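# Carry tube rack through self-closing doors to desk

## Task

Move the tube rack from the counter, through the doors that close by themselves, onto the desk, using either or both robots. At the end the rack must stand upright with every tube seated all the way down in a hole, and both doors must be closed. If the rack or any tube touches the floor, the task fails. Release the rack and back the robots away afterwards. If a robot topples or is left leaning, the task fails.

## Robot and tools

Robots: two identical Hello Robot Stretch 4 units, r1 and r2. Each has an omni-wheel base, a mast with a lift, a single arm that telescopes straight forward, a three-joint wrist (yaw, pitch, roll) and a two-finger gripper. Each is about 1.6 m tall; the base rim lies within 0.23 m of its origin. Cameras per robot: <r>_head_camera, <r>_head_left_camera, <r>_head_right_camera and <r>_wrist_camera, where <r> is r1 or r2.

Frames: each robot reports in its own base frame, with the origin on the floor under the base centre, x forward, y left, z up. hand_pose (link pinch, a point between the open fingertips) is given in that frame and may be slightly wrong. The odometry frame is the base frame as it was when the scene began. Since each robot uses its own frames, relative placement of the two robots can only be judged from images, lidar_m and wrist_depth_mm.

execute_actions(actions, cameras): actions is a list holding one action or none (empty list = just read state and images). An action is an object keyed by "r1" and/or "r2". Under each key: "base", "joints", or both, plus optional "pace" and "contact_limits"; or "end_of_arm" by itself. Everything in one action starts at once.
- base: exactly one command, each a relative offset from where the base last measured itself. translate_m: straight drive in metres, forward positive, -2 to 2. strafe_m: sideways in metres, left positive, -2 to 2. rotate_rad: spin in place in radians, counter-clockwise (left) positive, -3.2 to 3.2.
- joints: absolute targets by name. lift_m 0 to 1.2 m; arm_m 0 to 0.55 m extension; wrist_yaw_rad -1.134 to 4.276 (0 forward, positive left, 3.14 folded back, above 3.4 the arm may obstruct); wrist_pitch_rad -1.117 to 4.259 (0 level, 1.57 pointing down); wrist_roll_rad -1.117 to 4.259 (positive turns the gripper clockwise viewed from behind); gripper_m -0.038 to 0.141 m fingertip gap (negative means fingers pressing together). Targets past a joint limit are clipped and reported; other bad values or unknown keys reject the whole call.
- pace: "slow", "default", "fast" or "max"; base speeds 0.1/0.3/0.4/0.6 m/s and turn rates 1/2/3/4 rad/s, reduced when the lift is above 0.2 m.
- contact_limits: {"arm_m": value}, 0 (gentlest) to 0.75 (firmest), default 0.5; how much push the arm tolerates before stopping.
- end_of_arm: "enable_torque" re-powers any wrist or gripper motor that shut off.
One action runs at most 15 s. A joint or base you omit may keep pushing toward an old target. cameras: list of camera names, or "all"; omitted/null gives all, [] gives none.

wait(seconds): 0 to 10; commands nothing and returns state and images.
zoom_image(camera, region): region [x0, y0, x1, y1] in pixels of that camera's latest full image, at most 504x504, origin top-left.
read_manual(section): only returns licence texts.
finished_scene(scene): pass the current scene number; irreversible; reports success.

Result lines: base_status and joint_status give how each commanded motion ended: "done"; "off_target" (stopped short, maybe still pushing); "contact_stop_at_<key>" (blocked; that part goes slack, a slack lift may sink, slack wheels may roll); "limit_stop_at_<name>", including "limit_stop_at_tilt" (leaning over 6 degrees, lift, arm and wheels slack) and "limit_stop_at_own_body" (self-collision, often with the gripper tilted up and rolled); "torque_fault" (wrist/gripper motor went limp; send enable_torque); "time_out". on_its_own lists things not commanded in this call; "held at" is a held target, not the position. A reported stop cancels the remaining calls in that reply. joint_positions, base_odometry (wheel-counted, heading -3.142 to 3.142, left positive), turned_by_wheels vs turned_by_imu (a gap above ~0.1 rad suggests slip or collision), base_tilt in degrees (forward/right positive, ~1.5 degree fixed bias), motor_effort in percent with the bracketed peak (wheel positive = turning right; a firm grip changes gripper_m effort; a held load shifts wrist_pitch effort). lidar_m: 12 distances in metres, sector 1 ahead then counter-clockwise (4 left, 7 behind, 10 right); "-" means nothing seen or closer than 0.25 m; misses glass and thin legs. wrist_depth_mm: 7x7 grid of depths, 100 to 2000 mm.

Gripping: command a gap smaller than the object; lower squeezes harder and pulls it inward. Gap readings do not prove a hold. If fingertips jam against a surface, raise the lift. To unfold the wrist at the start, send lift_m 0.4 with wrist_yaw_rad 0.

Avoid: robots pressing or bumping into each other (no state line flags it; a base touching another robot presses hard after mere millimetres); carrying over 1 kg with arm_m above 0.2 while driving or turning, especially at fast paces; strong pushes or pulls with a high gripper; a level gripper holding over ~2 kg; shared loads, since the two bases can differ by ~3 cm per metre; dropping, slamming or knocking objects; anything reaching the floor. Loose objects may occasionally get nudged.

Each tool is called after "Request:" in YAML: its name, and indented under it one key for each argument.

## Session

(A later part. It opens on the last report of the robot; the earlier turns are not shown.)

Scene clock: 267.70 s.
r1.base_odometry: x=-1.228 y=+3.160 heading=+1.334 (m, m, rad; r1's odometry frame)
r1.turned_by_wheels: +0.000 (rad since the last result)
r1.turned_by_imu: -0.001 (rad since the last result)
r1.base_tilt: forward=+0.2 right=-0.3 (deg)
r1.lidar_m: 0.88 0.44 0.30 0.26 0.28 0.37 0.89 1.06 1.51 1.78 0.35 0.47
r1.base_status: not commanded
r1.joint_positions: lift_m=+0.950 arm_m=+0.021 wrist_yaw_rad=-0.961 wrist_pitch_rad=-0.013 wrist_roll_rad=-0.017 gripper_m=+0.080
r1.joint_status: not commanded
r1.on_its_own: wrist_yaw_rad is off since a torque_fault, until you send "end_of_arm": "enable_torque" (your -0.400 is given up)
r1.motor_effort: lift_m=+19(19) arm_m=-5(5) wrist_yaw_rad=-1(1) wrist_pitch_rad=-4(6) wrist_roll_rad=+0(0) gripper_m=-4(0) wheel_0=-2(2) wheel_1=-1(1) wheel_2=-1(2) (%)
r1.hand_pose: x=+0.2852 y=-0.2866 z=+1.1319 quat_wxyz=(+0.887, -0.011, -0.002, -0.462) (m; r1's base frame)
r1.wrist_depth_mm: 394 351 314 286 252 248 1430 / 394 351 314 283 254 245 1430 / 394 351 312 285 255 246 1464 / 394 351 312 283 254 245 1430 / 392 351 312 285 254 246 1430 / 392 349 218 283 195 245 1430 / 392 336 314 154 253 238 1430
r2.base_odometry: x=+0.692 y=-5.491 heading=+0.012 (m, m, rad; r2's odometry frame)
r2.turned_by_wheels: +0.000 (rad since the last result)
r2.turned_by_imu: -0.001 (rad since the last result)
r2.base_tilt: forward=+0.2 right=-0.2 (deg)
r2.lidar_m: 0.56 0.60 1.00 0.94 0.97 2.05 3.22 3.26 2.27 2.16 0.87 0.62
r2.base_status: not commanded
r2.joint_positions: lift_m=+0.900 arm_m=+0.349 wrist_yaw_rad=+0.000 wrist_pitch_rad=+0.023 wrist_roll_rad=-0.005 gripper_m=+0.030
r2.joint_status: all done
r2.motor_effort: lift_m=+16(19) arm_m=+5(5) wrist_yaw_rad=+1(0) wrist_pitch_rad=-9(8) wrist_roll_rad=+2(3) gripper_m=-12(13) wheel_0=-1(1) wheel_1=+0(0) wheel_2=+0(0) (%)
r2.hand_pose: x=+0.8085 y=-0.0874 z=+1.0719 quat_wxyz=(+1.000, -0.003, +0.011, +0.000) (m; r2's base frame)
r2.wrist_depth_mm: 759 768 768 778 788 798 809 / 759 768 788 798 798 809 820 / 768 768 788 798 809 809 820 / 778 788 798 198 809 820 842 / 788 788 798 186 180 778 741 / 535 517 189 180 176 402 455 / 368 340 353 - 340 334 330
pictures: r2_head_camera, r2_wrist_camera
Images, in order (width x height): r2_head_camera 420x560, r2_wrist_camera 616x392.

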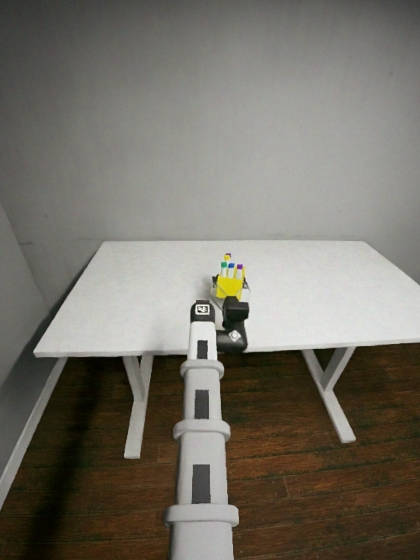

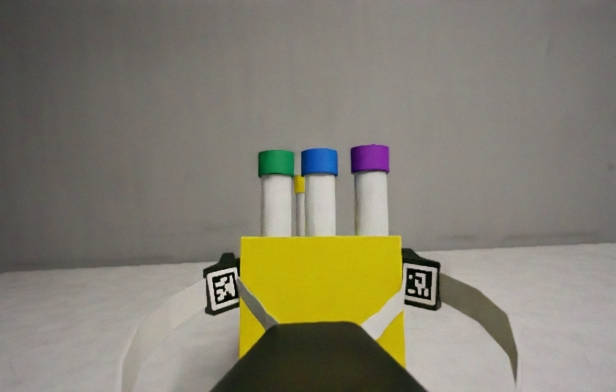

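Request:
execute_actions:
  actions:
    - {"r2":{"joints":{"lift_m":0.838},"pace":"slow"},"r1":{"base":{"strafe_m":-0.08}}}
  cameras: []

Request:
execute_actions:
  actions:
    - {"r2":{"joints":{"gripper_m":0.14}},"r1":{"base":{"translate_m":-0.35}}}
  cameras: []

Request:
execute_actions:
  actions:
    - {"r2":{"joints":{"arm_m":0.02}}}
  cameras: ["r1_head_left_camera","r2_wrist_camera"]

Scene clock: 270.90 s.
r1.base_odometry: x=-1.150 y=+3.141 heading=+1.334 (m, m, rad; r1's odometry frame)
r1.turned_by_wheels: +0.000 (rad since the last result)
r1.turned_by_imu: -0.001 (rad since the last result)
r1.base_tilt: forward=+0.2 right=-0.3 (deg)
r1.lidar_m: 0.89 0.56 0.38 0.35 0.35 0.46 1.03 1.05 1.51 1.70 0.55 0.64
r1.base_status: done
r1.joint_positions: lift_m=+0.950 arm_m=+0.021 wrist_yaw_rad=-0.961 wrist_pitch_rad=-0.013 wrist_roll_rad=-0.017 gripper_m=+0.080
r1.joint_status: not commanded
r1.on_its_own: wrist_yaw_rad is off since a torque_fault, until you send "end_of_arm": "enable_torque" (your -0.400 is given up)
r1.motor_effort: lift_m=+19(19) arm_m=-5(5) wrist_yaw_rad=-3(1) wrist_pitch_rad=-5(6) wrist_roll_rad=+0(0) gripper_m=-4(1) wheel_0=+0(8) wheel_1=+1(7) wheel_2=-1(3) (%)
r1.hand_pose: x=+0.2852 y=-0.2866 z=+1.1319 quat_wxyz=(+0.887, -0.011, -0.002, -0.462) (m; r1's base frame)
r1.wrist_depth_mm: 504 496 480 469 459 1499 1336 / 500 496 484 466 459 1499 1366 / 504 492 484 469 462 1464 1397 / 504 492 480 469 455 1464 1366 / 500 492 477 469 462 1537 1336 / 504 484 217 469 198 1464 1366 / 496 484 477 150 455 1464 1308
r2.base_odometry: x=+0.692 y=-5.491 heading=+0.012 (m, m, rad; r2's odometry frame)
r2.turned_by_wheels: +0.000 (rad since the last result)
r2.turned_by_imu: -0.001 (rad since the last result)
r2.base_tilt: forward=+0.3 right=-0.1 (deg)
r2.lidar_m: 0.58 0.60 1.00 0.93 0.97 2.06 3.22 3.27 2.28 2.15 0.87 0.63
r2.base_status: not commanded
r2.joint_positions: lift_m=+0.838 arm_m=+0.349 wrist_yaw_rad=+0.000 wrist_pitch_rad=+0.016 wrist_roll_rad=-0.005 gripper_m=+0.030
r2.joint_status: all done
r2.motor_effort: lift_m=+13(13) arm_m=+5(5) wrist_yaw_rad=+1(2) wrist_pitch_rad=+9(9) wrist_roll_rad=+3(2) gripper_m=-11(16) wheel_0=+0(0) wheel_1=+0(0) wheel_2=+0(0) (%)
r2.hand_pose: x=+0.8085 y=-0.0874 z=+1.0119 quat_wxyz=(+1.000, -0.003, +0.008, +0.000) (m; r2's base frame)
r2.wrist_depth_mm: 759 768 778 788 788 798 809 / 768 778 778 788 798 809 831 / 768 788 788 788 809 809 831 / 778 778 788 195 820 831 831 / 683 647 544 185 180 539 525 / 368 355 189 181 176 276 315 / 251 232 241 - 231 228 226
pictures: none
No camera images: the call's "cameras" was empty. Leave "cameras" out to get every camera's image.

Scene clock: 273.57 s.
r1.base_odometry: x=-1.232 y=+2.801 heading=+1.334 (m, m, rad; r1's odometry frame)
r1.turned_by_wheels: +0.000 (rad since the last result)
r1.turned_by_imu: +0.000 (rad since the last result)
r1.base_tilt: forward=+0.2 right=-0.3 (deg)
r1.lidar_m: 1.49 0.53 0.34 0.32 0.34 0.45 0.69 0.70 1.02 1.73 1.78 1.61
r1.base_status: done
r1.joint_positions: lift_m=+0.950 arm_m=+0.021 wrist_yaw_rad=-0.961 wrist_pitch_rad=-0.013 wrist_roll_rad=-0.017 gripper_m=+0.080
r1.joint_status: not commanded
r1.on_its_own: wrist_yaw_rad is off since a torque_fault, until you send "end_of_arm": "enable_torque" (your -0.400 is given up)
r1.motor_effort: lift_m=+19(19) arm_m=-5(5) wrist_yaw_rad=-2(1) wrist_pitch_rad=-5(6) wrist_roll_rad=+0(0) gripper_m=-1(4) wheel_0=-1(3) wheel_1=+1(5) wheel_2=-2(8) (%)
r1.hand_pose: x=+0.2852 y=-0.2866 z=+1.1319 quat_wxyz=(+0.887, -0.011, -0.002, -0.462) (m; r1's base frame)
r1.wrist_depth_mm: 1308 1537 - 1921 1708 1537 1366 / 1281 1576 - 1921 1661 1537 1397 / 1255 1618 - 1921 1708 1537 1430 / 1281 1499 - 1921 1708 1499 1397 / 1281 1576 - 1921 1756 1499 1397 / 1281 1464 218 1983 199 1537 1366 / 1255 1397 1808 151 1661 1430 1366
r2.base_odometry: x=+0.692 y=-5.491 heading=+0.012 (m, m, rad; r2's odometry frame)
r2.turned_by_wheels: +0.000 (rad since the last result)
r2.turned_by_imu: -0.001 (rad since the last result)
r2.base_tilt: forward=+0.2 right=-0.2 (deg)
r2.lidar_m: 0.58 0.60 1.01 0.94 0.99 1.40 3.23 3.26 2.30 2.15 0.87 0.62
r2.base_status: not commanded
r2.joint_positions: lift_m=+0.838 arm_m=+0.349 wrist_yaw_rad=+0.000 wrist_pitch_rad=+0.021 wrist_roll_rad=-0.005 gripper_m=+0.140
r2.joint_status: all done
r2.motor_effort: lift_m=+15(15) arm_m=+4(5) wrist_yaw_rad=-1(1) wrist_pitch_rad=-3(9) wrist_roll_rad=+2(3) gripper_m=-1(19) wheel_0=+0(1) wheel_1=+0(0) wheel_2=+0(0) (%)
r2.hand_pose: x=+0.8085 y=-0.0874 z=+1.0104 quat_wxyz=(+1.000, -0.003, +0.011, +0.000) (m; r2's base frame)
r2.wrist_depth_mm: 759 768 778 788 798 798 809 / 759 768 778 788 798 809 820 / 768 778 788 788 809 809 831 / 778 788 778 213 809 820 831 / 647 615 455 200 198 512 496 / 353 343 209 189 187 307 304 / 244 224 235 - 224 211 220
pictures: none
No camera images: the call's "cameras" was empty. Leave "cameras" out to get every camera's image.

Scene clock: 275.67 s.
r1.base_odometry: x=-1.232 y=+2.801 heading=+1.334 (m, m, rad; r1's odometry frame)
r1.turned_by_wheels: +0.000 (rad since the last result)
r1.turned_by_imu: -0.001 (rad since the last result)
r1.base_tilt: forward=+0.2 right=-0.2 (deg)
r1.lidar_m: 1.49 0.53 0.34 0.31 0.32 0.45 0.67 0.70 1.05 1.72 1.78 1.60
r1.base_status: not commanded
r1.joint_positions: lift_m=+0.950 arm_m=+0.021 wrist_yaw_rad=-0.961 wrist_pitch_rad=-0.013 wrist_roll_rad=-0.017 gripper_m=+0.080
r1.joint_status: not commanded
r1.on_its_own: wrist_yaw_rad is off since a torque_fault, until you send "end_of_arm": "enable_torque" (your -0.400 is given up)
r1.motor_effort: lift_m=+19(19) arm_m=-5(5) wrist_yaw_rad=-2(1) wrist_pitch_rad=-6(5) wrist_roll_rad=+0(0) gripper_m=-4(2) wheel_0=-1(1) wheel_1=+1(0) wheel_2=-2(2) (%)
r1.hand_pose: x=+0.2852 y=-0.2866 z=+1.1319 quat_wxyz=(+0.887, -0.011, -0.002, -0.462) (m; r1's base frame)
r1.wrist_depth_mm: 1281 1499 - 1863 1708 1537 1397 / 1308 1537 - 1863 1708 1499 1397 / 1281 1618 - 1863 1618 1537 1397 / 1281 1537 - 1921 1661 1464 1397 / 1255 1576 - 1983 1708 1499 1366 / 1281 1430 218 1921 199 1537 1397 / 1281 1366 1808 151 1661 1464 1397
r2.base_odometry: x=+0.692 y=-5.491 heading=+0.012 (m, m, rad; r2's odometry frame)
r2.turned_by_wheels: +0.000 (rad since the last result)
r2.turned_by_imu: -0.001 (rad since the last result)
r2.base_tilt: forward=+0.2 right=-0.2 (deg)
r2.lidar_m: 0.44 0.60 0.99 0.92 0.97 1.41 3.22 3.27 2.27 2.14 0.88 0.58
r2.base_status: not commanded
r2.joint_positions: lift_m=+0.838 arm_m=+0.021 wrist_yaw_rad=+0.000 wrist_pitch_rad=+0.023 wrist_roll_rad=-0.005 gripper_m=+0.140
r2.joint_status: all done
r2.motor_effort: lift_m=+15(15) arm_m=-5(3) wrist_yaw_rad=+0(1) wrist_pitch_rad=-9(9) wrist_roll_rad=+3(2) gripper_m=-2(1) wheel_0=+0(0) wheel_1=+0(0) wheel_2=+0(0) (%)
r2.hand_pose: x=+0.4802 y=-0.0875 z=+1.0099 quat_wxyz=(+1.000, -0.003, +0.011, +0.000) (m; r2's base frame)
r2.wrist_depth_mm: 1060 1078 1078 1098 1118 1118 1160 / 1078 1078 1098 1098 1138 1138 1160 / 1060 1078 1098 1118 1118 1138 1160 / 1078 1098 1118 213 1138 1160 1160 / 647 615 459 200 198 512 500 / 355 347 208 166 187 362 1182 / 1098 1138 1138 - 1160 1182 1205
pictures: r1_head_left_camera, r2_wrist_camera
Images, in order (width x height): r1_head_left_camera 420x672, r2_wrist_camera 616x392.

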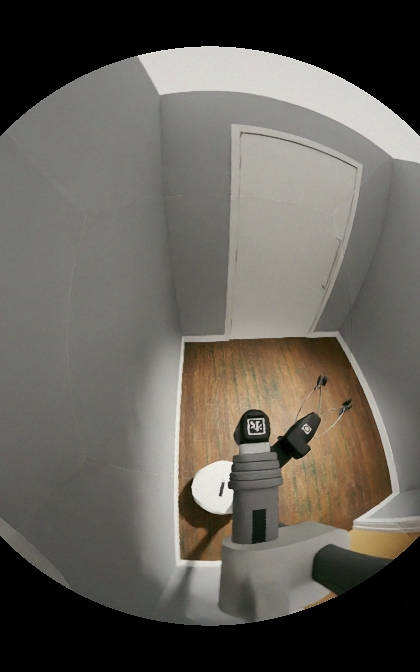

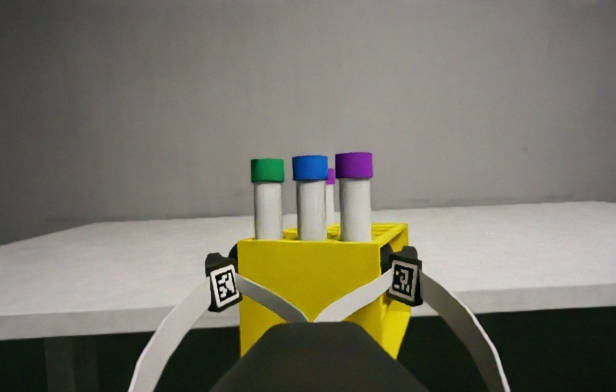

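Request:
execute_actions:
  actions:
    - {"r2":{"joints":{"gripper_m":0.03}}}
  cameras: []

Request:
execute_actions:
  actions:
    - {"r2":{"joints":{"lift_m":0.92}}}
  cameras: []

Request:
execute_actions:
  actions:
    - {"r2":{"joints":{"arm_m":0.35}}}
  cameras: []

Request:
execute_actions:
  actions:
    - {"r2":{"joints":{"lift_m":0.845},"pace":"slow"}}
  cameras: []

Request:
execute_actions:
  actions:
    - {"r2":{"joints":{"gripper_m":0.141}}}
  cameras: ["r2_head_camera","r2_wrist_camera"]

Scene clock: 279.10 s.
r1.base_odometry: x=-1.232 y=+2.801 heading=+1.334 (m, m, rad; r1's odometry frame)
r1.turned_by_wheels: +0.000 (rad since the last result)
r1.turned_by_imu: -0.001 (rad since the last result)
r1.base_tilt: forward=+0.2 right=-0.3 (deg)
r1.lidar_m: 1.49 0.53 0.34 0.32 0.34 0.45 0.69 0.70 1.03 1.72 1.78 1.62
r1.base_status: not commanded
r1.joint_positions: lift_m=+0.950 arm_m=+0.021 wrist_yaw_rad=-0.961 wrist_pitch_rad=-0.013 wrist_roll_rad=-0.017 gripper_m=+0.080
r1.joint_status: not commanded
r1.on_its_own: wrist_yaw_rad is off since a torque_fault, until you send "end_of_arm": "enable_torque" (your -0.400 is given up)
r1.motor_effort: lift_m=+19(19) arm_m=-5(5) wrist_yaw_rad=-1(1) wrist_pitch_rad=-5(5) wrist_roll_rad=+0(0) gripper_m=+0(2) wheel_0=-1(1) wheel_1=+0(1) wheel_2=-1(1) (%)
r1.hand_pose: x=+0.2852 y=-0.2866 z=+1.1319 quat_wxyz=(+0.887, -0.011, -0.002, -0.462) (m; r1's base frame)
r1.wrist_depth_mm: 1229 1576 - 1921 1708 1537 1366 / 1336 1576 - 1983 1661 1537 1397 / 1308 1576 - 1921 1708 1499 1397 / 1281 1537 - 1921 1708 1499 1366 / 1281 1537 - 1921 1708 1430 1397 / 1281 1430 217 1863 199 1537 1430 / 1281 1397 1808 151 1708 1464 1366
r2.base_odometry: x=+0.692 y=-5.491 heading=+0.012 (m, m, rad; r2's odometry frame)
r2.turned_by_wheels: +0.000 (rad since the last result)
r2.turned_by_imu: -0.001 (rad since the last result)
r2.base_tilt: forward=+0.2 right=+0.0 (deg)
r2.lidar_m: 0.45 0.58 1.00 0.94 0.97 1.41 3.23 3.26 2.26 2.15 0.87 0.45
r2.base_status: not commanded
r2.joint_positions: lift_m=+0.838 arm_m=+0.021 wrist_yaw_rad=+0.000 wrist_pitch_rad=+0.023 wrist_roll_rad=-0.005 gripper_m=+0.030
r2.joint_status: all done
r2.motor_effort: lift_m=+15(15) arm_m=-5(5) wrist_yaw_rad=+1(2) wrist_pitch_rad=-9(9) wrist_roll_rad=+3(4) gripper_m=-11(12) wheel_0=+0(0) wheel_1=+0(0) wheel_2=+0(0) (%)
r2.hand_pose: x=+0.4802 y=-0.0874 z=+1.0099 quat_wxyz=(+1.000, -0.003, +0.011, +0.000) (m; r2's base frame)
r2.wrist_depth_mm: 1060 1060 1098 1118 1118 1118 1138 / 1060 1078 1098 1118 1118 1160 1160 / 1078 1098 1118 1118 1118 1160 1160 / 1098 1098 1118 213 904 1138 1160 / 647 615 585 197 186 517 496 / 355 347 190 190 180 362 1182 / 1098 1118 1138 - 1182 1182 1205
pictures: none
No camera images: the call's "cameras" was empty. Leave "cameras" out to get every camera's image.

Scene clock: 280.43 s.
r1.base_odometry: x=-1.232 y=+2.801 heading=+1.334 (m, m, rad; r1's odometry frame)
r1.turned_by_wheels: +0.000 (rad since the last result)
r1.turned_by_imu: +0.000 (rad since the last result)
r1.base_tilt: forward=+0.2 right=-0.3 (deg)
r1.lidar_m: 1.50 0.52 0.36 0.31 0.34 0.44 0.68 0.71 1.07 1.72 1.78 1.58
r1.base_status: not commanded
r1.joint_positions: lift_m=+0.950 arm_m=+0.021 wrist_yaw_rad=-0.961 wrist_pitch_rad=-0.013 wrist_roll_rad=-0.017 gripper_m=+0.080
r1.joint_status: not commanded
r1.on_its_own: wrist_yaw_rad is off since a torque_fault, until you send "end_of_arm": "enable_torque" (your -0.400 is given up)
r1.motor_effort: lift_m=+19(19) arm_m=-5(5) wrist_yaw_rad=+0(1) wrist_pitch_rad=-5(5) wrist_roll_rad=+0(0) gripper_m=-2(2) wheel_0=-1(1) wheel_1=+1(1) wheel_2=-2(1) (%)
r1.hand_pose: x=+0.2852 y=-0.2866 z=+1.1319 quat_wxyz=(+0.887, -0.011, -0.002, -0.462) (m; r1's base frame)
r1.wrist_depth_mm: 1308 1618 - 1983 1708 1499 1366 / 1308 1576 - 1863 1661 1464 1397 / 1308 1576 - 1921 1661 1537 1366 / 1281 1499 - 1863 1708 1499 1366 / 1281 1537 - 1921 1708 1499 1397 / 1308 1499 217 1921 199 1537 1397 / 1308 1397 1921 151 1756 1464 1430
r2.base_odometry: x=+0.692 y=-5.491 heading=+0.012 (m, m, rad; r2's odometry frame)
r2.turned_by_wheels: +0.000 (rad since the last result)
r2.turned_by_imu: -0.001 (rad since the last result)
r2.base_tilt: forward=+0.2 right=-0.2 (deg)
r2.lidar_m: 0.43 0.60 0.99 0.93 0.95 1.41 3.22 3.27 2.27 2.15 0.86 0.55
r2.base_status: not commanded
r2.joint_positions: lift_m=+0.920 arm_m=+0.021 wrist_yaw_rad=+0.000 wrist_pitch_rad=+0.023 wrist_roll_rad=-0.005 gripper_m=+0.030
r2.joint_status: all done
r2.motor_effort: lift_m=+22(25) arm_m=-5(5) wrist_yaw_rad=-1(1) wrist_pitch_rad=-8(9) wrist_roll_rad=+3(3) gripper_m=-14(16) wheel_0=+0(0) wheel_1=+0(0) wheel_2=+0(0) (%)
r2.hand_pose: x=+0.4802 y=-0.0874 z=+1.0914 quat_wxyz=(+1.000, -0.003, +0.011, +0.000) (m; r2's base frame)
r2.wrist_depth_mm: 1060 1078 1098 1098 1118 1118 1138 / 1078 1078 1098 1118 1118 1138 1160 / 1078 1098 1118 1118 1118 1160 1160 / 1078 1118 1098 212 1138 1160 1160 / 1098 1042 976 197 186 866 842 / 597 574 190 190 180 449 512 / 415 382 399 - 364 366 373
pictures: none
No camera images: the call's "cameras" was empty. Leave "cameras" out to get every camera's image.

Scene clock: 282.53 s.
r1.base_odometry: x=-1.232 y=+2.801 heading=+1.334 (m, m, rad; r1's odometry frame)
r1.turned_by_wheels: +0.000 (rad since the last result)
r1.turned_by_imu: -0.001 (rad since the last result)
r1.base_tilt: forward=+0.2 right=-0.2 (deg)
r1.lidar_m: 1.51 0.54 0.34 0.32 0.32 0.45 0.69 0.71 1.04 1.73 1.75 1.62
r1.base_status: not commanded
r1.joint_positions: lift_m=+0.950 arm_m=+0.021 wrist_yaw_rad=-0.961 wrist_pitch_rad=-0.013 wrist_roll_rad=-0.017 gripper_m=+0.080
r1.joint_status: not commanded
r1.on_its_own: wrist_yaw_rad is off since a torque_fault, until you send "end_of_arm": "enable_torque" (your -0.400 is given up)
r1.motor_effort: lift_m=+19(19) arm_m=-5(5) wrist_yaw_rad=-1(1) wrist_pitch_rad=-5(6) wrist_roll_rad=+0(0) gripper_m=-2(5) wheel_0=-1(1) wheel_1=+0(0) wheel_2=-1(1) (%)
r1.hand_pose: x=+0.2852 y=-0.2866 z=+1.1319 quat_wxyz=(+0.887, -0.011, -0.002, -0.462) (m; r1's base frame)
r1.wrist_depth_mm: 1308 1537 - 1921 1708 1499 1366 / 1281 1576 - 1863 1708 1537 1366 / 1308 1576 - 1921 1661 1499 1397 / 1281 1537 - 1863 1708 1499 1397 / 1281 1576 - 1863 1708 1537 1366 / 1281 1464 217 1921 198 1499 1397 / 1281 1464 1863 151 1708 1464 1366
r2.base_odometry: x=+0.692 y=-5.491 heading=+0.012 (m, m, rad; r2's odometry frame)
r2.turned_by_wheels: +0.000 (rad since the last result)
r2.turned_by_imu: -0.001 (rad since the last result)
r2.base_tilt: forward=+0.2 right=+0.0 (deg)
r2.lidar_m: 0.57 0.60 1.01 0.94 0.98 1.41 3.21 3.25 2.28 2.15 0.88 0.62
r2.base_status: not commanded
r2.joint_positions: lift_m=+0.920 arm_m=+0.349 wrist_yaw_rad=+0.000 wrist_pitch_rad=+0.023 wrist_roll_rad=-0.005 gripper_m=+0.030
r2.joint_status: all done
r2.motor_effort: lift_m=+21(22) arm_m=+5(5) wrist_yaw_rad=-1(1) wrist_pitch_rad=-9(9) wrist_roll_rad=+3(2) gripper_m=-14(17) wheel_0=-1(0) wheel_1=+0(0) wheel_2=+0(0) (%)
r2.hand_pose: x=+0.8085 y=-0.0874 z=+1.0914 quat_wxyz=(+1.000, -0.003, +0.011, +0.000) (m; r2's base frame)
r2.wrist_depth_mm: 750 768 768 778 788 798 809 / 759 778 778 788 798 809 809 / 759 778 798 788 809 809 820 / 768 788 788 211 809 820 831 / 778 788 798 197 186 831 831 / 591 574 190 190 180 449 504 / 407 377 394 - 353 353 366
pictures: none
No camera images: the call's "cameras" was empty. Leave "cameras" out to get every camera's image.

Scene clock: 284.03 s.
r1.base_odometry: x=-1.232 y=+2.801 heading=+1.334 (m, m, rad; r1's odometry frame)
r1.turned_by_wheels: +0.000 (rad since the last result)
r1.turned_by_imu: +0.000 (rad since the last result)
r1.base_tilt: forward=+0.2 right=-0.2 (deg)
r1.lidar_m: 1.50 0.50 0.36 0.32 0.34 0.45 0.68 0.72 1.04 1.72 1.78 1.60
r1.base_status: not commanded
r1.joint_positions: lift_m=+0.950 arm_m=+0.021 wrist_yaw_rad=-0.961 wrist_pitch_rad=-0.013 wrist_roll_rad=-0.017 gripper_m=+0.080
r1.joint_status: not commanded
r1.on_its_own: wrist_yaw_rad is off since a torque_fault, until you send "end_of_arm": "enable_torque" (your -0.400 is given up)
r1.motor_effort: lift_m=+19(19) arm_m=-5(5) wrist_yaw_rad=-2(1) wrist_pitch_rad=-6(6) wrist_roll_rad=+1(0) gripper_m=+1(1) wheel_0=-1(1) wheel_1=+1(1) wheel_2=-2(1) (%)
r1.hand_pose: x=+0.2852 y=-0.2866 z=+1.1319 quat_wxyz=(+0.887, -0.011, -0.002, -0.462) (m; r1's base frame)
r1.wrist_depth_mm: 1308 1618 - 1921 1708 1499 1366 / 1281 1576 - 1863 1708 1499 1366 / 1308 1576 - 1983 1708 1537 1366 / 1281 1537 - 1921 1661 1537 1397 / 1281 1537 - 1863 1708 1537 1397 / 1308 1464 217 1983 198 1537 1366 / 1255 1430 1863 151 1708 1430 1366
r2.base_odometry: x=+0.692 y=-5.491 heading=+0.012 (m, m, rad; r2's odometry frame)
r2.turned_by_wheels: +0.000 (rad since the last result)
r2.turned_by_imu: -0.001 (rad since the last result)
r2.base_tilt: forward=+0.2 right=-0.1 (deg)
r2.lidar_m: 0.58 0.58 1.00 0.93 0.97 1.42 3.24 3.27 2.28 2.14 0.87 0.61
r2.base_status: not commanded
r2.joint_positions: lift_m=+0.845 arm_m=+0.349 wrist_yaw_rad=+0.000 wrist_pitch_rad=+0.022 wrist_roll_rad=-0.005 gripper_m=+0.030
r2.joint_status: all done
r2.motor_effort: lift_m=+15(21) arm_m=+5(5) wrist_yaw_rad=+0(0) wrist_pitch_rad=-8(9) wrist_roll_rad=+3(2) gripper_m=-17(15) wheel_0=+0(0) wheel_1=+0(0) wheel_2=+0(0) (%)
r2.hand_pose: x=+0.8085 y=-0.0874 z=+1.0171 quat_wxyz=(+1.000, -0.003, +0.011, +0.000) (m; r2's base frame)
r2.wrist_depth_mm: 759 759 778 778 788 809 809 / 759 768 778 788 798 809 820 / 768 778 778 788 809 820 831 / 778 788 798 211 809 820 831 / 676 647 609 197 185 544 521 / 370 362 190 190 180 282 320 / 256 237 248 - 230 222 231
pictures: none
No camera images: the call's "cameras" was empty. Leave "cameras" out to get every camera's image.

Scene clock: 286.13 s.
r1.base_odometry: x=-1.232 y=+2.801 heading=+1.334 (m, m, rad; r1's odometry frame)
r1.turned_by_wheels: +0.000 (rad since the last result)
r1.turned_by_imu: -0.001 (rad since the last result)
r1.base_tilt: forward=+0.2 right=-0.3 (deg)
r1.lidar_m: 1.50 0.51 0.35 0.31 0.35 0.45 0.68 0.71 1.05 1.72 1.78 1.62
r1.base_status: not commanded
r1.joint_positions: lift_m=+0.950 arm_m=+0.021 wrist_yaw_rad=-0.961 wrist_pitch_rad=-0.013 wrist_roll_rad=-0.017 gripper_m=+0.080
r1.joint_status: not commanded
r1.on_its_own: wrist_yaw_rad is off since a torque_fault, until you send "end_of_arm": "enable_torque" (your -0.400 is given up)
r1.motor_effort: lift_m=+19(19) arm_m=-5(5) wrist_yaw_rad=+0(1) wrist_pitch_rad=-6(6) wrist_roll_rad=+0(0) gripper_m=-2(2) wheel_0=-1(1) wheel_1=+1(0) wheel_2=-2(1) (%)
r1.hand_pose: x=+0.2852 y=-0.2866 z=+1.1319 quat_wxyz=(+0.887, -0.011, -0.002, -0.462) (m; r1's base frame)
r1.wrist_depth_mm: 1336 1618 - 1921 1756 1499 1366 / 1308 1618 - 1921 1708 1464 1336 / 1281 1576 - 1921 1661 1537 1366 / 1281 1576 - 1983 1661 1499 1366 / 1255 1537 - 1921 1756 1499 1366 / 1255 1464 217 1921 199 1499 1430 / 1255 1397 1921 151 1708 1464 1397
r2.base_odometry: x=+0.692 y=-5.491 heading=+0.012 (m, m, rad; r2's odometry frame)
r2.turned_by_wheels: +0.000 (rad since the last result)
r2.turned_by_imu: -0.001 (rad since the last result)
r2.base_tilt: forward=+0.2 right=-0.1 (deg)
r2.lidar_m: 0.57 0.58 1.01 0.94 0.96 1.42 3.22 3.28 2.28 2.14 0.86 0.62
r2.base_status: not commanded
r2.joint_positions: lift_m=+0.845 arm_m=+0.349 wrist_yaw_rad=+0.000 wrist_pitch_rad=+0.022 wrist_roll_rad=-0.005 gripper_m=+0.141
r2.joint_status: all done
r2.motor_effort: lift_m=+15(15) arm_m=+5(5) wrist_yaw_rad=-1(0) wrist_pitch_rad=-8(8) wrist_roll_rad=+3(2) gripper_m=-1(17) wheel_0=+0(0) wheel_1=+0(0) wheel_2=+0(0) (%)
r2.hand_pose: x=+0.8085 y=-0.0874 z=+1.0170 quat_wxyz=(+1.000, -0.003, +0.011, +0.000) (m; r2's base frame)
r2.wrist_depth_mm: 759 768 778 788 798 798 809 / 759 768 778 788 798 809 820 / 768 778 788 788 798 809 831 / 768 778 788 213 820 820 831 / 676 640 480 202 204 535 517 / 370 359 207 167 189 322 319 / 255 236 246 - 244 221 230
pictures: r2_head_camera, r2_wrist_camera
Images, in order (width x height): r2_head_camera 420x560, r2_wrist_camera 616x392.

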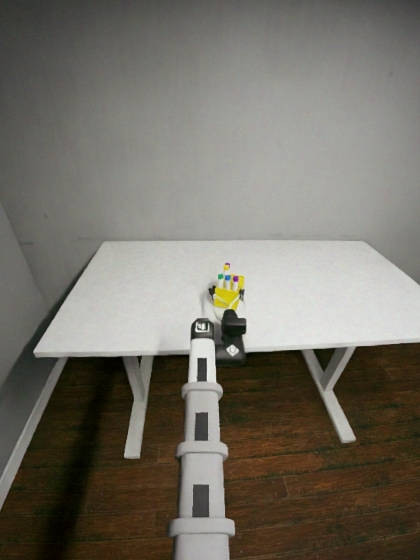

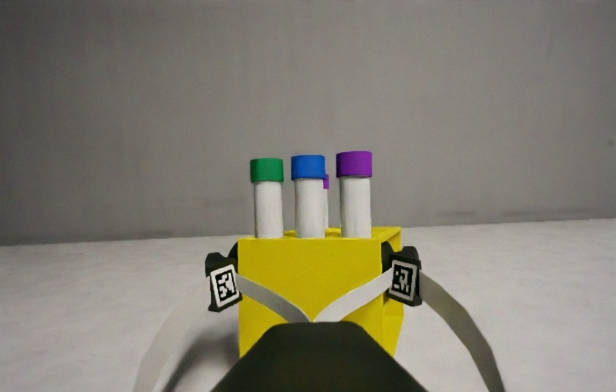

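Request:
execute_actions:
  actions:
    - {"r2":{"joints":{"lift_m":0.83},"pace":"slow"}}
  cameras: ["r2_wrist_camera"]

Request:
execute_actions:
  actions:
    - {"r2":{"joints":{"arm_m":0.38},"pace":"slow"}}
  cameras: ["r2_wrist_camera"]

Scene clock: 287.83 s.
r1.base_odometry: x=-1.232 y=+2.801 heading=+1.334 (m, m, rad; r1's odometry frame)
r1.turned_by_wheels: +0.000 (rad since the last result)
r1.turned_by_imu: -0.001 (rad since the last result)
r1.base_tilt: forward=+0.2 right=-0.3 (deg)
r1.lidar_m: 1.49 0.52 0.33 0.32 0.34 0.44 0.68 0.70 1.04 1.73 1.77 1.61
r1.base_status: not commanded
r1.joint_positions: lift_m=+0.950 arm_m=+0.021 wrist_yaw_rad=-0.961 wrist_pitch_rad=-0.013 wrist_roll_rad=-0.017 gripper_m=+0.080
r1.joint_status: not commanded
r1.on_its_own: wrist_yaw_rad is off since a torque_fault, until you send "end_of_arm": "enable_torque" (your -0.400 is given up)
r1.motor_effort: lift_m=+19(19) arm_m=-5(5) wrist_yaw_rad=+0(1) wrist_pitch_rad=-6(6) wrist_roll_rad=+0(0) gripper_m=-2(0) wheel_0=-1(1) wheel_1=+0(1) wheel_2=-1(1) (%)
r1.hand_pose: x=+0.2852 y=-0.2866 z=+1.1319 quat_wxyz=(+0.887, -0.011, -0.002, -0.462) (m; r1's base frame)
r1.wrist_depth_mm: 1308 1537 - 1863 1708 1499 1366 / 1281 1576 - 1921 1661 1499 1366 / 1255 1618 - 1921 1708 1499 1397 / 1308 1537 - 1983 1708 1537 1397 / 1281 1576 - 1863 1661 1499 1366 / 1255 1499 217 1921 199 1537 1397 / 1281 1430 1921 151 1708 1499 1366
r2.base_odometry: x=+0.692 y=-5.491 heading=+0.012 (m, m, rad; r2's odometry frame)
r2.turned_by_wheels: +0.000 (rad since the last result)
r2.turned_by_imu: -0.001 (rad since the last result)
r2.base_tilt: forward=+0.3 right=-0.2 (deg)
r2.lidar_m: 0.58 0.60 1.00 0.93 0.97 1.39 3.21 3.27 2.27 2.16 0.85 0.61
r2.base_status: not commanded
r2.joint_positions: lift_m=+0.830 arm_m=+0.349 wrist_yaw_rad=+0.000 wrist_pitch_rad=+0.019 wrist_roll_rad=-0.006 gripper_m=+0.141
r2.joint_status: all done
r2.motor_effort: lift_m=+14(14) arm_m=+5(5) wrist_yaw_rad=+0(0) wrist_pitch_rad=+3(9) wrist_roll_rad=+4(4) gripper_m=+2(0) wheel_0=-1(0) wheel_1=+0(0) wheel_2=+0(0) (%)
r2.hand_pose: x=+0.8085 y=-0.0874 z=+1.0032 quat_wxyz=(+1.000, -0.003, +0.009, +0.000) (m; r2's base frame)
r2.wrist_depth_mm: 768 768 768 788 798 798 820 / 759 778 778 788 798 809 820 / 778 778 788 798 809 820 820 / 768 778 788 209 809 820 831 / 627 591 439 200 195 496 480 / 338 329 200 165 189 293 290 / 231 214 222 - 226 200 209
pictures: r2_wrist_camera
Images, in order (width x height): r2_wrist_camera 616x392.

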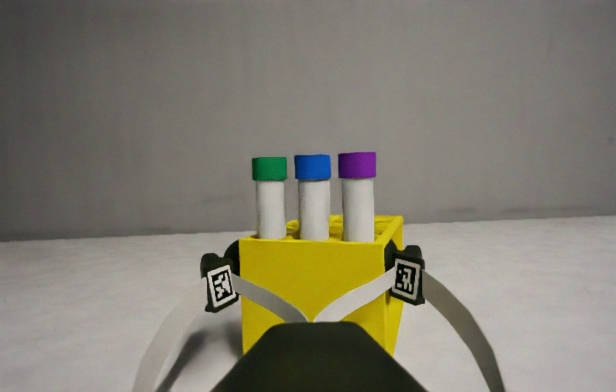

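Scene clock: 289.20 s.
r1.base_odometry: x=-1.232 y=+2.801 heading=+1.334 (m, m, rad; r1's odometry frame)
r1.turned_by_wheels: +0.000 (rad since the last result)
r1.turned_by_imu: +0.000 (rad since the last result)
r1.base_tilt: forward=+0.2 right=-0.3 (deg)
r1.lidar_m: 1.50 0.51 0.35 0.32 0.33 0.44 0.68 0.70 1.05 1.73 1.78 1.61
r1.base_status: not commanded
r1.joint_positions: lift_m=+0.950 arm_m=+0.021 wrist_yaw_rad=-0.961 wrist_pitch_rad=-0.013 wrist_roll_rad=-0.017 gripper_m=+0.080
r1.joint_status: not commanded
r1.on_its_own: wrist_yaw_rad is off since a torque_fault, until you send "end_of_arm": "enable_torque" (your -0.400 is given up)
r1.motor_effort: lift_m=+19(19) arm_m=-5(5) wrist_yaw_rad=-2(1) wrist_pitch_rad=-5(6) wrist_roll_rad=+0(0) gripper_m=+3(4) wheel_0=-1(1) wheel_1=+1(1) wheel_2=-2(2) (%)
r1.hand_pose: x=+0.2852 y=-0.2866 z=+1.1319 quat_wxyz=(+0.887, -0.011, -0.002, -0.462) (m; r1's base frame)
r1.wrist_depth_mm: 1308 1576 - 1921 1708 1537 1366 / 1336 1537 - 1921 1661 1464 1366 / 1308 1499 - 1863 1708 1537 1397 / 1308 1537 - 1921 1708 1499 1430 / 1255 1537 - 1921 1708 1537 1430 / 1281 1499 217 1921 199 1537 1366 / 1281 1366 1863 151 1708 1430 1397
r2.base_odometry: x=+0.692 y=-5.491 heading=+0.012 (m, m, rad; r2's odometry frame)
r2.turned_by_wheels: +0.000 (rad since the last result)
r2.turned_by_imu: -0.001 (rad since the last result)
r2.base_tilt: forward=+0.3 right=-0.1 (deg)
r2.lidar_m: 0.59 0.61 0.99 0.94 0.97 1.41 3.21 3.28 2.29 2.15 0.87 0.61
r2.base_status: not commanded
r2.joint_positions: lift_m=+0.830 arm_m=+0.379 wrist_yaw_rad=+0.000 wrist_pitch_rad=+0.018 wrist_roll_rad=-0.006 gripper_m=+0.141
r2.joint_status: all done
r2.motor_effort: lift_m=+14(14) arm_m=+6(7) wrist_yaw_rad=+1(0) wrist_pitch_rad=+3(4) wrist_roll_rad=+5(5) gripper_m=+0(3) wheel_0=+0(0) wheel_1=+0(0) wheel_2=+0(0) (%)
r2.hand_pose: x=+0.8384 y=-0.0875 z=+1.0032 quat_wxyz=(+1.000, -0.003, +0.009, +0.000) (m; r2's base frame)
r2.wrist_depth_mm: 732 741 750 759 768 778 778 / 741 741 759 759 768 778 788 / 741 750 750 759 778 788 788 / 741 759 768 209 778 788 798 / 627 591 492 200 195 500 480 / 338 327 211 166 189 276 291 / 231 214 223 - 226 201 208
pictures: r2_wrist_camera
Images, in order (width x height): r2_wrist_camera 616x392.

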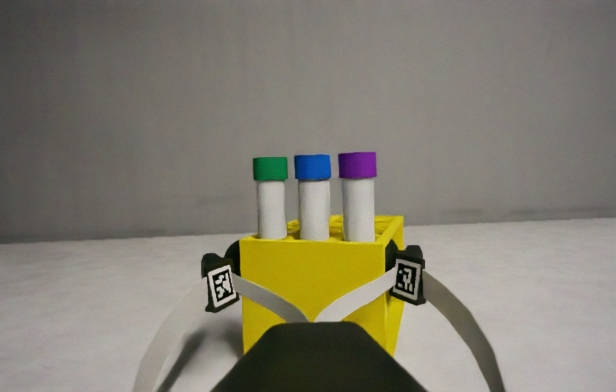

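Request:
execute_actions:
  actions:
    - {"r2":{"joints":{"gripper_m":0.085,"lift_m":0.837}}}
  cameras: []

Request:
execute_actions:
  actions:
    - {"r2":{"joints":{"arm_m":0.41},"pace":"slow"}}
  cameras: ["r2_wrist_camera"]

Request:
execute_actions:
  actions:
    - {"r2":{"joints":{"gripper_m":0.141}}}
  cameras: ["r2_wrist_camera","r2_head_camera"]

Request:
zoom_image:
  camera: "r2_head_camera"
  region: [180,240,280,320]

Scene clock: 292.93 s.
r1.base_odometry: x=-1.232 y=+2.801 heading=+1.334 (m, m, rad; r1's odometry frame)
r1.turned_by_wheels: +0.000 (rad since the last result)
r1.turned_by_imu: -0.001 (rad since the last result)
r1.base_tilt: forward=+0.2 right=-0.3 (deg)
r1.lidar_m: 1.50 0.53 0.35 0.31 0.33 0.45 0.69 0.69 1.03 1.73 1.76 1.62
r1.base_status: not commanded
r1.joint_positions: lift_m=+0.950 arm_m=+0.021 wrist_yaw_rad=-0.961 wrist_pitch_rad=-0.013 wrist_roll_rad=-0.017 gripper_m=+0.080
r1.joint_status: not commanded
r1.on_its_own: wrist_yaw_rad is off since a torque_fault, until you send "end_of_arm": "enable_torque" (your -0.400 is given up)
r1.motor_effort: lift_m=+19(19) arm_m=-5(5) wrist_yaw_rad=-2(1) wrist_pitch_rad=-6(5) wrist_roll_rad=+0(0) gripper_m=-2(0) wheel_0=-1(1) wheel_1=+1(1) wheel_2=-1(1) (%)
r1.hand_pose: x=+0.2852 y=-0.2866 z=+1.1319 quat_wxyz=(+0.887, -0.011, -0.002, -0.462) (m; r1's base frame)
r1.wrist_depth_mm: 1308 1618 - 1921 1661 1499 1366 / 1308 1618 - 1921 1661 1464 1397 / 1308 1537 - 1863 1756 1537 1397 / 1281 1537 - 1863 1661 1537 1366 / 1308 1499 - 1921 1661 1499 1366 / 1281 1464 218 1863 198 1537 1366 / 1255 1397 1863 151 1708 1464 1397
r2.base_odometry: x=+0.692 y=-5.491 heading=+0.012 (m, m, rad; r2's odometry frame)
r2.turned_by_wheels: +0.000 (rad since the last result)
r2.turned_by_imu: -0.002 (rad since the last result)
r2.base_tilt: forward=+0.3 right=-0.1 (deg)
r2.lidar_m: 0.57 0.60 0.99 0.94 0.96 1.42 3.23 3.28 2.28 2.14 0.88 0.61
r2.base_status: not commanded
r2.joint_positions: lift_m=+0.837 arm_m=+0.379 wrist_yaw_rad=+0.000 wrist_pitch_rad=+0.022 wrist_roll_rad=-0.006 gripper_m=+0.085
r2.joint_status: all done
r2.motor_effort: lift_m=+22(21) arm_m=+5(5) wrist_yaw_rad=+1(1) wrist_pitch_rad=-6(7) wrist_roll_rad=+5(5) gripper_m=-1(4) wheel_0=+0(0) wheel_1=+0(0) wheel_2=+0(0) (%)
r2.hand_pose: x=+0.8384 y=-0.0875 z=+1.0087 quat_wxyz=(+1.000, -0.003, +0.011, +0.000) (m; r2's base frame)
r2.wrist_depth_mm: 723 732 750 750 759 768 778 / 732 741 741 759 768 778 788 / 732 750 759 759 778 788 798 / 750 759 759 211 788 798 798 / 634 603 504 201 196 508 488 / 347 336 209 165 189 300 298 / 238 220 229 - 232 207 215
pictures: none
No camera images: the call's "cameras" was empty. Leave "cameras" out to get every camera's image.

Scene clock: 294.30 s.
r1.base_odometry: x=-1.232 y=+2.801 heading=+1.334 (m, m, rad; r1's odometry frame)
r1.turned_by_wheels: +0.000 (rad since the last result)
r1.turned_by_imu: +0.000 (rad since the last result)
r1.base_tilt: forward=+0.1 right=-0.3 (deg)
r1.lidar_m: 1.49 0.52 0.36 0.32 0.33 0.43 0.68 0.70 1.03 1.73 1.77 1.63
r1.base_status: not commanded
r1.joint_positions: lift_m=+0.950 arm_m=+0.021 wrist_yaw_rad=-0.961 wrist_pitch_rad=-0.013 wrist_roll_rad=-0.017 gripper_m=+0.080
r1.joint_status: not commanded
r1.on_its_own: wrist_yaw_rad is off since a torque_fault, until you send "end_of_arm": "enable_torque" (your -0.400 is given up)
r1.motor_effort: lift_m=+19(19) arm_m=-5(5) wrist_yaw_rad=-1(1) wrist_pitch_rad=-5(6) wrist_roll_rad=+0(0) gripper_m=+0(0) wheel_0=-1(1) wheel_1=+0(0) wheel_2=-2(2) (%)
r1.hand_pose: x=+0.2852 y=-0.2866 z=+1.1319 quat_wxyz=(+0.887, -0.011, -0.002, -0.462) (m; r1's base frame)
r1.wrist_depth_mm: 1308 1576 - - 1708 1499 1397 / 1281 1576 - 1921 1708 1499 1397 / 1281 1576 - 1983 1708 1537 1430 / 1255 1537 - 1921 1661 1499 1366 / 1308 1537 - 1921 1708 1499 1397 / 1255 1464 217 1863 198 1499 1397 / 1281 1366 1921 151 1756 1464 1397
r2.base_odometry: x=+0.692 y=-5.491 heading=+0.012 (m, m, rad; r2's odometry frame)
r2.turned_by_wheels: +0.000 (rad since the last result)
r2.turned_by_imu: -0.001 (rad since the last result)
r2.base_tilt: forward=+0.2 right=+0.1 (deg)
r2.lidar_m: 0.58 0.59 0.99 0.93 0.96 1.42 3.23 3.27 2.28 2.15 0.88 0.62
r2.base_status: not commanded
r2.joint_positions: lift_m=+0.837 arm_m=+0.409 wrist_yaw_rad=+0.000 wrist_pitch_rad=+0.022 wrist_roll_rad=-0.006 gripper_m=+0.085
r2.joint_status: all done
r2.motor_effort: lift_m=+22(22) arm_m=+5(5) wrist_yaw_rad=+1(0) wrist_pitch_rad=-6(6) wrist_roll_rad=+5(5) gripper_m=-1(2) wheel_0=+0(0) wheel_1=+0(0) wheel_2=+0(0) (%)
r2.hand_pose: x=+0.8684 y=-0.0875 z=+1.0087 quat_wxyz=(+1.000, -0.003, +0.011, +0.000) (m; r2's base frame)
r2.wrist_depth_mm: 699 707 715 732 741 750 750 / 707 715 723 732 741 750 759 / 715 723 732 741 750 750 768 / 715 732 732 211 759 759 768 / 634 603 504 201 195 504 488 / 347 338 200 165 189 301 300 / 238 220 230 - 232 206 216
pictures: r2_wrist_camera
Images, in order (width x height): r2_wrist_camera 616x392.

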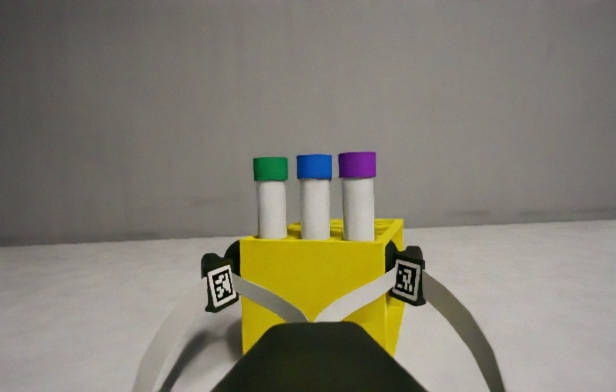

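Scene clock: 295.90 s.
r1.base_odometry: x=-1.232 y=+2.801 heading=+1.334 (m, m, rad; r1's odometry frame)
r1.turned_by_wheels: +0.000 (rad since the last result)
r1.turned_by_imu: -0.001 (rad since the last result)
r1.base_tilt: forward=+0.2 right=-0.3 (deg)
r1.lidar_m: 1.50 0.52 0.36 0.30 0.33 0.46 0.69 0.71 1.04 1.73 1.76 1.63
r1.base_status: not commanded
r1.joint_positions: lift_m=+0.950 arm_m=+0.021 wrist_yaw_rad=-0.961 wrist_pitch_rad=-0.013 wrist_roll_rad=-0.017 gripper_m=+0.080
r1.joint_status: not commanded
r1.on_its_own: wrist_yaw_rad is off since a torque_fault, until you send "end_of_arm": "enable_torque" (your -0.400 is given up)
r1.motor_effort: lift_m=+19(19) arm_m=-5(5) wrist_yaw_rad=+1(1) wrist_pitch_rad=-5(6) wrist_roll_rad=+1(0) gripper_m=-1(1) wheel_0=-1(1) wheel_1=+0(0) wheel_2=-1(2) (%)
r1.hand_pose: x=+0.2852 y=-0.2866 z=+1.1319 quat_wxyz=(+0.887, -0.011, -0.002, -0.462) (m; r1's base frame)
r1.wrist_depth_mm: 1308 1537 - 1863 1708 1537 1336 / 1308 1537 - 1863 1661 1537 1397 / 1281 1618 - 1921 1661 1537 1366 / 1308 1537 - 1921 1661 1499 1366 / 1281 1576 - 1863 1708 1537 1397 / 1308 1499 216 1863 199 1464 1366 / 1308 1397 1863 151 1708 1499 1336
r2.base_odometry: x=+0.692 y=-5.491 heading=+0.012 (m, m, rad; r2's odometry frame)
r2.turned_by_wheels: +0.000 (rad since the last result)
r2.turned_by_imu: -0.001 (rad since the last result)
r2.base_tilt: forward=+0.2 right=-0.2 (deg)
r2.lidar_m: 0.59 0.59 1.01 0.94 0.97 1.43 3.22 3.27 2.29 2.14 0.89 0.63
r2.base_status: not commanded
r2.joint_positions: lift_m=+0.837 arm_m=+0.409 wrist_yaw_rad=+0.000 wrist_pitch_rad=+0.022 wrist_roll_rad=-0.006 gripper_m=+0.141
r2.joint_status: all done
r2.motor_effort: lift_m=+21(21) arm_m=+5(5) wrist_yaw_rad=+1(0) wrist_pitch_rad=-6(6) wrist_roll_rad=+5(5) gripper_m=-2(2) wheel_0=+0(0) wheel_1=+0(0) wheel_2=+0(0) (%)
r2.hand_pose: x=+0.8684 y=-0.0875 z=+1.0087 quat_wxyz=(+1.000, -0.003, +0.011, +0.000) (m; r2's base frame)
r2.wrist_depth_mm: 699 707 715 715 732 741 750 / 707 723 715 723 741 750 759 / 715 723 732 741 750 759 759 / 723 715 732 211 750 768 768 / 634 597 504 201 195 504 488 / 345 336 200 165 189 301 298 / 238 220 229 - 234 206 215
pictures: r2_head_camera, r2_wrist_camera
Images, in order (width x height): r2_head_camera 420x560, r2_wrist_camera 616x392.

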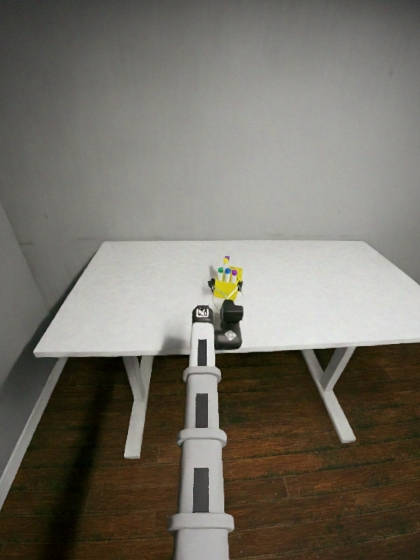

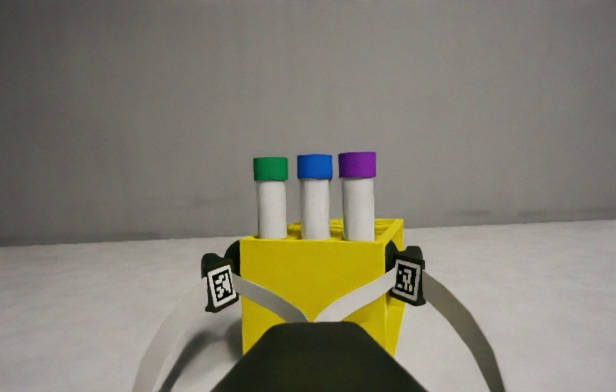

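Region (180, 240, 280, 320) of r2_head_camera's 420x560 image, scaled by 5.040, with more detail than that image has; it fills the top 403 rows of this view, and the rest is white.

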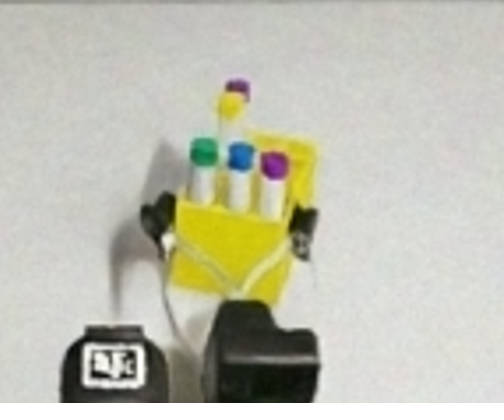

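Request:
execute_actions:
  actions:
    - {"r2":{"joints":{"lift_m":0.828,"wrist_roll_rad":0.1}}}
  cameras: ["r2_wrist_camera"]

Request:
execute_actions:
  actions:
    - {"r2":{"joints":{"wrist_roll_rad":-0.1}}}
  cameras: ["r2_wrist_camera"]

Request:
execute_actions:
  actions:
    - {"r2":{"joints":{"wrist_roll_rad":0,"wrist_pitch_rad":0.15}}}
  cameras: ["r2_wrist_camera"]

Request:
execute_actions:
  actions:
    - {"r2":{"joints":{"wrist_pitch_rad":-0.1}}}
  cameras: ["r2_wrist_camera"]

Scene clock: 298.00 s.
r1.base_odometry: x=-1.232 y=+2.801 heading=+1.334 (m, m, rad; r1's odometry frame)
r1.turned_by_wheels: +0.000 (rad since the last result)
r1.turned_by_imu: -0.001 (rad since the last result)
r1.base_tilt: forward=+0.2 right=-0.3 (deg)
r1.lidar_m: 1.49 0.52 0.32 0.32 0.34 0.45 0.68 0.70 1.03 1.74 1.78 1.62
r1.base_status: not commanded
r1.joint_positions: lift_m=+0.950 arm_m=+0.021 wrist_yaw_rad=-0.961 wrist_pitch_rad=-0.013 wrist_roll_rad=-0.017 gripper_m=+0.080
r1.joint_status: not commanded
r1.on_its_own: wrist_yaw_rad is off since a torque_fault, until you send "end_of_arm": "enable_torque" (your -0.400 is given up)
r1.motor_effort: lift_m=+19(19) arm_m=-5(5) wrist_yaw_rad=+0(1) wrist_pitch_rad=-5(6) wrist_roll_rad=+0(0) gripper_m=-5(3) wheel_0=-1(1) wheel_1=+0(0) wheel_2=-1(1) (%)
r1.hand_pose: x=+0.2852 y=-0.2866 z=+1.1319 quat_wxyz=(+0.887, -0.011, -0.002, -0.462) (m; r1's base frame)
r1.wrist_depth_mm: 1336 1576 - 1921 1708 1537 1336 / 1281 1499 - 1921 1708 1499 1397 / 1308 1618 - 1863 1708 1499 1397 / 1281 1576 - 1921 1756 1499 1366 / 1281 1537 - 1921 1708 1537 1397 / 1255 1430 217 1863 198 1499 1430 / 1255 1397 1921 151 1661 1464 1397
r2.base_odometry: x=+0.692 y=-5.491 heading=+0.012 (m, m, rad; r2's odometry frame)
r2.turned_by_wheels: +0.000 (rad since the last result)
r2.turned_by_imu: -0.001 (rad since the last result)
r2.base_tilt: forward=+0.1 right=-0.1 (deg)
r2.lidar_m: 0.58 0.59 0.99 0.94 0.97 1.39 3.23 3.29 2.26 2.14 0.86 0.63
r2.base_status: not commanded
r2.joint_positions: lift_m=+0.828 arm_m=+0.409 wrist_yaw_rad=+0.001 wrist_pitch_rad=+0.012 wrist_roll_rad=+0.097 gripper_m=+0.141
r2.joint_status: all done
r2.motor_effort: lift_m=+12(21) arm_m=+5(5) wrist_yaw_rad=-2(7) wrist_pitch_rad=+21(25) wrist_roll_rad=+10(11) gripper_m=+1(0) wheel_0=+1(1) wheel_1=+1(1) wheel_2=+0(1) (%)
r2.hand_pose: x=+0.8686 y=-0.0872 z=+1.0032 quat_wxyz=(+0.999, +0.049, +0.006, +0.000) (m; r2's base frame)
r2.wrist_depth_mm: 707 707 723 732 741 741 759 / 715 715 723 732 741 750 759 / 715 715 732 741 257 759 759 / 723 732 732 741 204 759 759 / 723 723 661 239 196 289 389 / 455 368 303 159 210 250 255 / 282 250 249 - 220 193 190
pictures: r2_wrist_camera
Images, in order (width x height): r2_wrist_camera 616x392.

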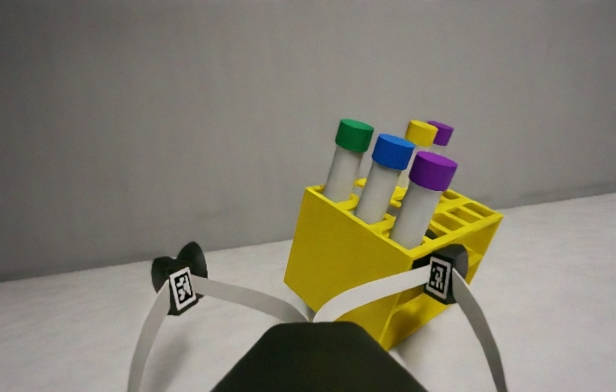

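Scene clock: 298.67 s.
r1.base_odometry: x=-1.232 y=+2.801 heading=+1.334 (m, m, rad; r1's odometry frame)
r1.turned_by_wheels: +0.000 (rad since the last result)
r1.turned_by_imu: +0.000 (rad since the last result)
r1.base_tilt: forward=+0.2 right=-0.3 (deg)
r1.lidar_m: 1.49 0.53 0.35 0.32 0.33 0.46 0.68 0.70 1.06 1.73 1.78 1.61
r1.base_status: not commanded
r1.joint_positions: lift_m=+0.950 arm_m=+0.021 wrist_yaw_rad=-0.961 wrist_pitch_rad=-0.013 wrist_roll_rad=-0.017 gripper_m=+0.080
r1.joint_status: not commanded
r1.on_its_own: wrist_yaw_rad is off since a torque_fault, until you send "end_of_arm": "enable_torque" (your -0.400 is given up)
r1.motor_effort: lift_m=+19(19) arm_m=-5(5) wrist_yaw_rad=+0(1) wrist_pitch_rad=-5(6) wrist_roll_rad=+0(0) gripper_m=-2(3) wheel_0=-1(1) wheel_1=+1(1) wheel_2=-1(2) (%)
r1.hand_pose: x=+0.2852 y=-0.2866 z=+1.1319 quat_wxyz=(+0.887, -0.011, -0.002, -0.462) (m; r1's base frame)
r1.wrist_depth_mm: 1281 1576 - 1921 1661 1464 1366 / 1281 1537 - 1921 1708 1537 1430 / 1281 1576 - 1921 1661 1537 1397 / 1281 1576 - 1921 1708 1499 1397 / 1336 1537 - 1921 1618 1499 1366 / 1308 1430 216 1921 199 1537 1397 / 1336 1366 1863 151 1661 1464 1366
r2.base_odometry: x=+0.692 y=-5.491 heading=+0.012 (m, m, rad; r2's odometry frame)
r2.turned_by_wheels: +0.000 (rad since the last result)
r2.turned_by_imu: +0.000 (rad since the last result)
r2.base_tilt: forward=+0.3 right=-0.1 (deg)
r2.lidar_m: 0.58 0.60 1.01 0.93 0.98 1.39 3.22 3.24 2.29 2.14 0.87 0.62
r2.base_status: not commanded
r2.joint_positions: lift_m=+0.828 arm_m=+0.409 wrist_yaw_rad=+0.000 wrist_pitch_rad=+0.022 wrist_roll_rad=-0.099 gripper_m=+0.141
r2.joint_status: all done
r2.motor_effort: lift_m=+15(15) arm_m=+5(5) wrist_yaw_rad=+0(4) wrist_pitch_rad=-6(20) wrist_roll_rad=+2(5) gripper_m=+0(1) wheel_0=+1(1) wheel_1=+1(1) wheel_2=+0(0) (%)
r2.hand_pose: x=+0.8685 y=-0.0874 z=+1.0003 quat_wxyz=(+0.999, -0.050, +0.011, +0.001) (m; r2's base frame)
r2.wrist_depth_mm: 699 715 723 715 732 741 750 / 715 715 723 732 741 750 750 / 715 723 723 732 741 750 768 / 715 732 732 741 226 759 768 / 430 449 477 439 217 250 615 / 267 252 248 163 201 262 329 / 194 190 204 - 208 218 227
pictures: r2_wrist_camera
Images, in order (width x height): r2_wrist_camera 616x392.

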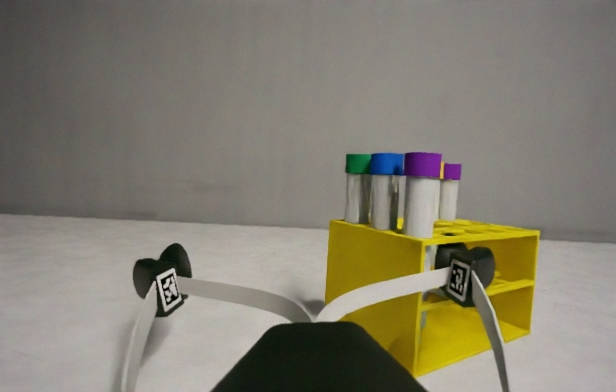

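Scene clock: 299.57 s.
torque_fault: r2.wrist_pitch_rad switched itself off since the last result.
r1.base_odometry: x=-1.232 y=+2.801 heading=+1.334 (m, m, rad; r1's odometry frame)
r1.turned_by_wheels: +0.000 (rad since the last result)
r1.turned_by_imu: +0.000 (rad since the last result)
r1.base_tilt: forward=+0.2 right=-0.2 (deg)
r1.lidar_m: 1.50 0.54 0.35 0.31 0.34 0.45 0.68 0.69 1.04 1.73 1.78 1.60
r1.base_status: not commanded
r1.joint_positions: lift_m=+0.950 arm_m=+0.021 wrist_yaw_rad=-0.961 wrist_pitch_rad=-0.013 wrist_roll_rad=-0.017 gripper_m=+0.080
r1.joint_status: not commanded
r1.on_its_own: wrist_yaw_rad is off since a torque_fault, until you send "end_of_arm": "enable_torque" (your -0.400 is given up)
r1.motor_effort: lift_m=+20(19) arm_m=-5(5) wrist_yaw_rad=-2(1) wrist_pitch_rad=-6(6) wrist_roll_rad=+0(0) gripper_m=+1(3) wheel_0=-1(1) wheel_1=+0(0) wheel_2=-1(2) (%)
r1.hand_pose: x=+0.2852 y=-0.2866 z=+1.1319 quat_wxyz=(+0.887, -0.011, -0.002, -0.462) (m; r1's base frame)
r1.wrist_depth_mm: 1336 1537 - 1863 1756 1464 1366 / 1308 1537 - 1863 1708 1499 1366 / 1281 1576 - 1863 1708 1499 1366 / 1281 1537 - 1921 1708 1537 1397 / 1281 1537 - 1921 1708 1537 1430 / 1255 1464 216 1921 200 1464 1366 / 1281 1397 1921 151 1708 1464 1397
r2.base_odometry: x=+0.692 y=-5.491 heading=+0.012 (m, m, rad; r2's odometry frame)
r2.turned_by_wheels: +0.000 (rad since the last result)
r2.turned_by_imu: -0.001 (rad since the last result)
r2.base_tilt: forward=+0.3 right=-0.2 (deg)
r2.lidar_m: 0.58 0.59 0.99 0.93 0.97 1.41 3.22 3.27 2.28 2.15 0.88 0.62
r2.base_status: not commanded
r2.joint_positions: lift_m=+0.828 arm_m=+0.409 wrist_yaw_rad=+0.000 wrist_pitch_rad=+0.014 wrist_roll_rad=-0.001 gripper_m=+0.141
r2.joint_status: wrist_pitch_rad torque_fault (moved -0.008 of +0.128); the others done
r2.on_its_own: wrist_pitch_rad is off since a torque_fault, until you send "end_of_arm": "enable_torque" (your +0.150 is given up)
r2.motor_effort: lift_m=+14(15) arm_m=+4(5) wrist_yaw_rad=+0(0) wrist_pitch_rad=+1(100) wrist_roll_rad=+7(41) gripper_m=-1(0) wheel_0=+0(1) wheel_1=+1(1) wheel_2=-1(1) (%)
r2.hand_pose: x=+0.8686 y=-0.0873 z=+1.0026 quat_wxyz=(+1.000, -0.001, +0.007, +0.000) (m; r2's base frame)
r2.wrist_depth_mm: 707 707 715 723 741 750 750 / 707 715 723 732 732 759 759 / 715 732 732 732 741 750 768 / 723 723 741 741 228 768 768 / 640 603 569 473 215 243 445 / 340 296 272 163 203 262 266 / 231 213 222 - 204 207 206
pictures: r2_wrist_camera
Images, in order (width x height): r2_wrist_camera 616x392.

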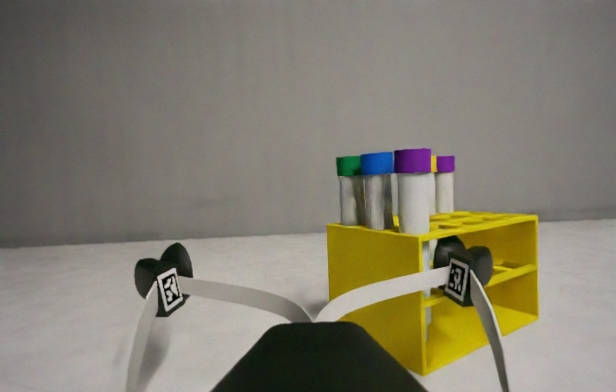

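not run: a stop came earlier in this reply.


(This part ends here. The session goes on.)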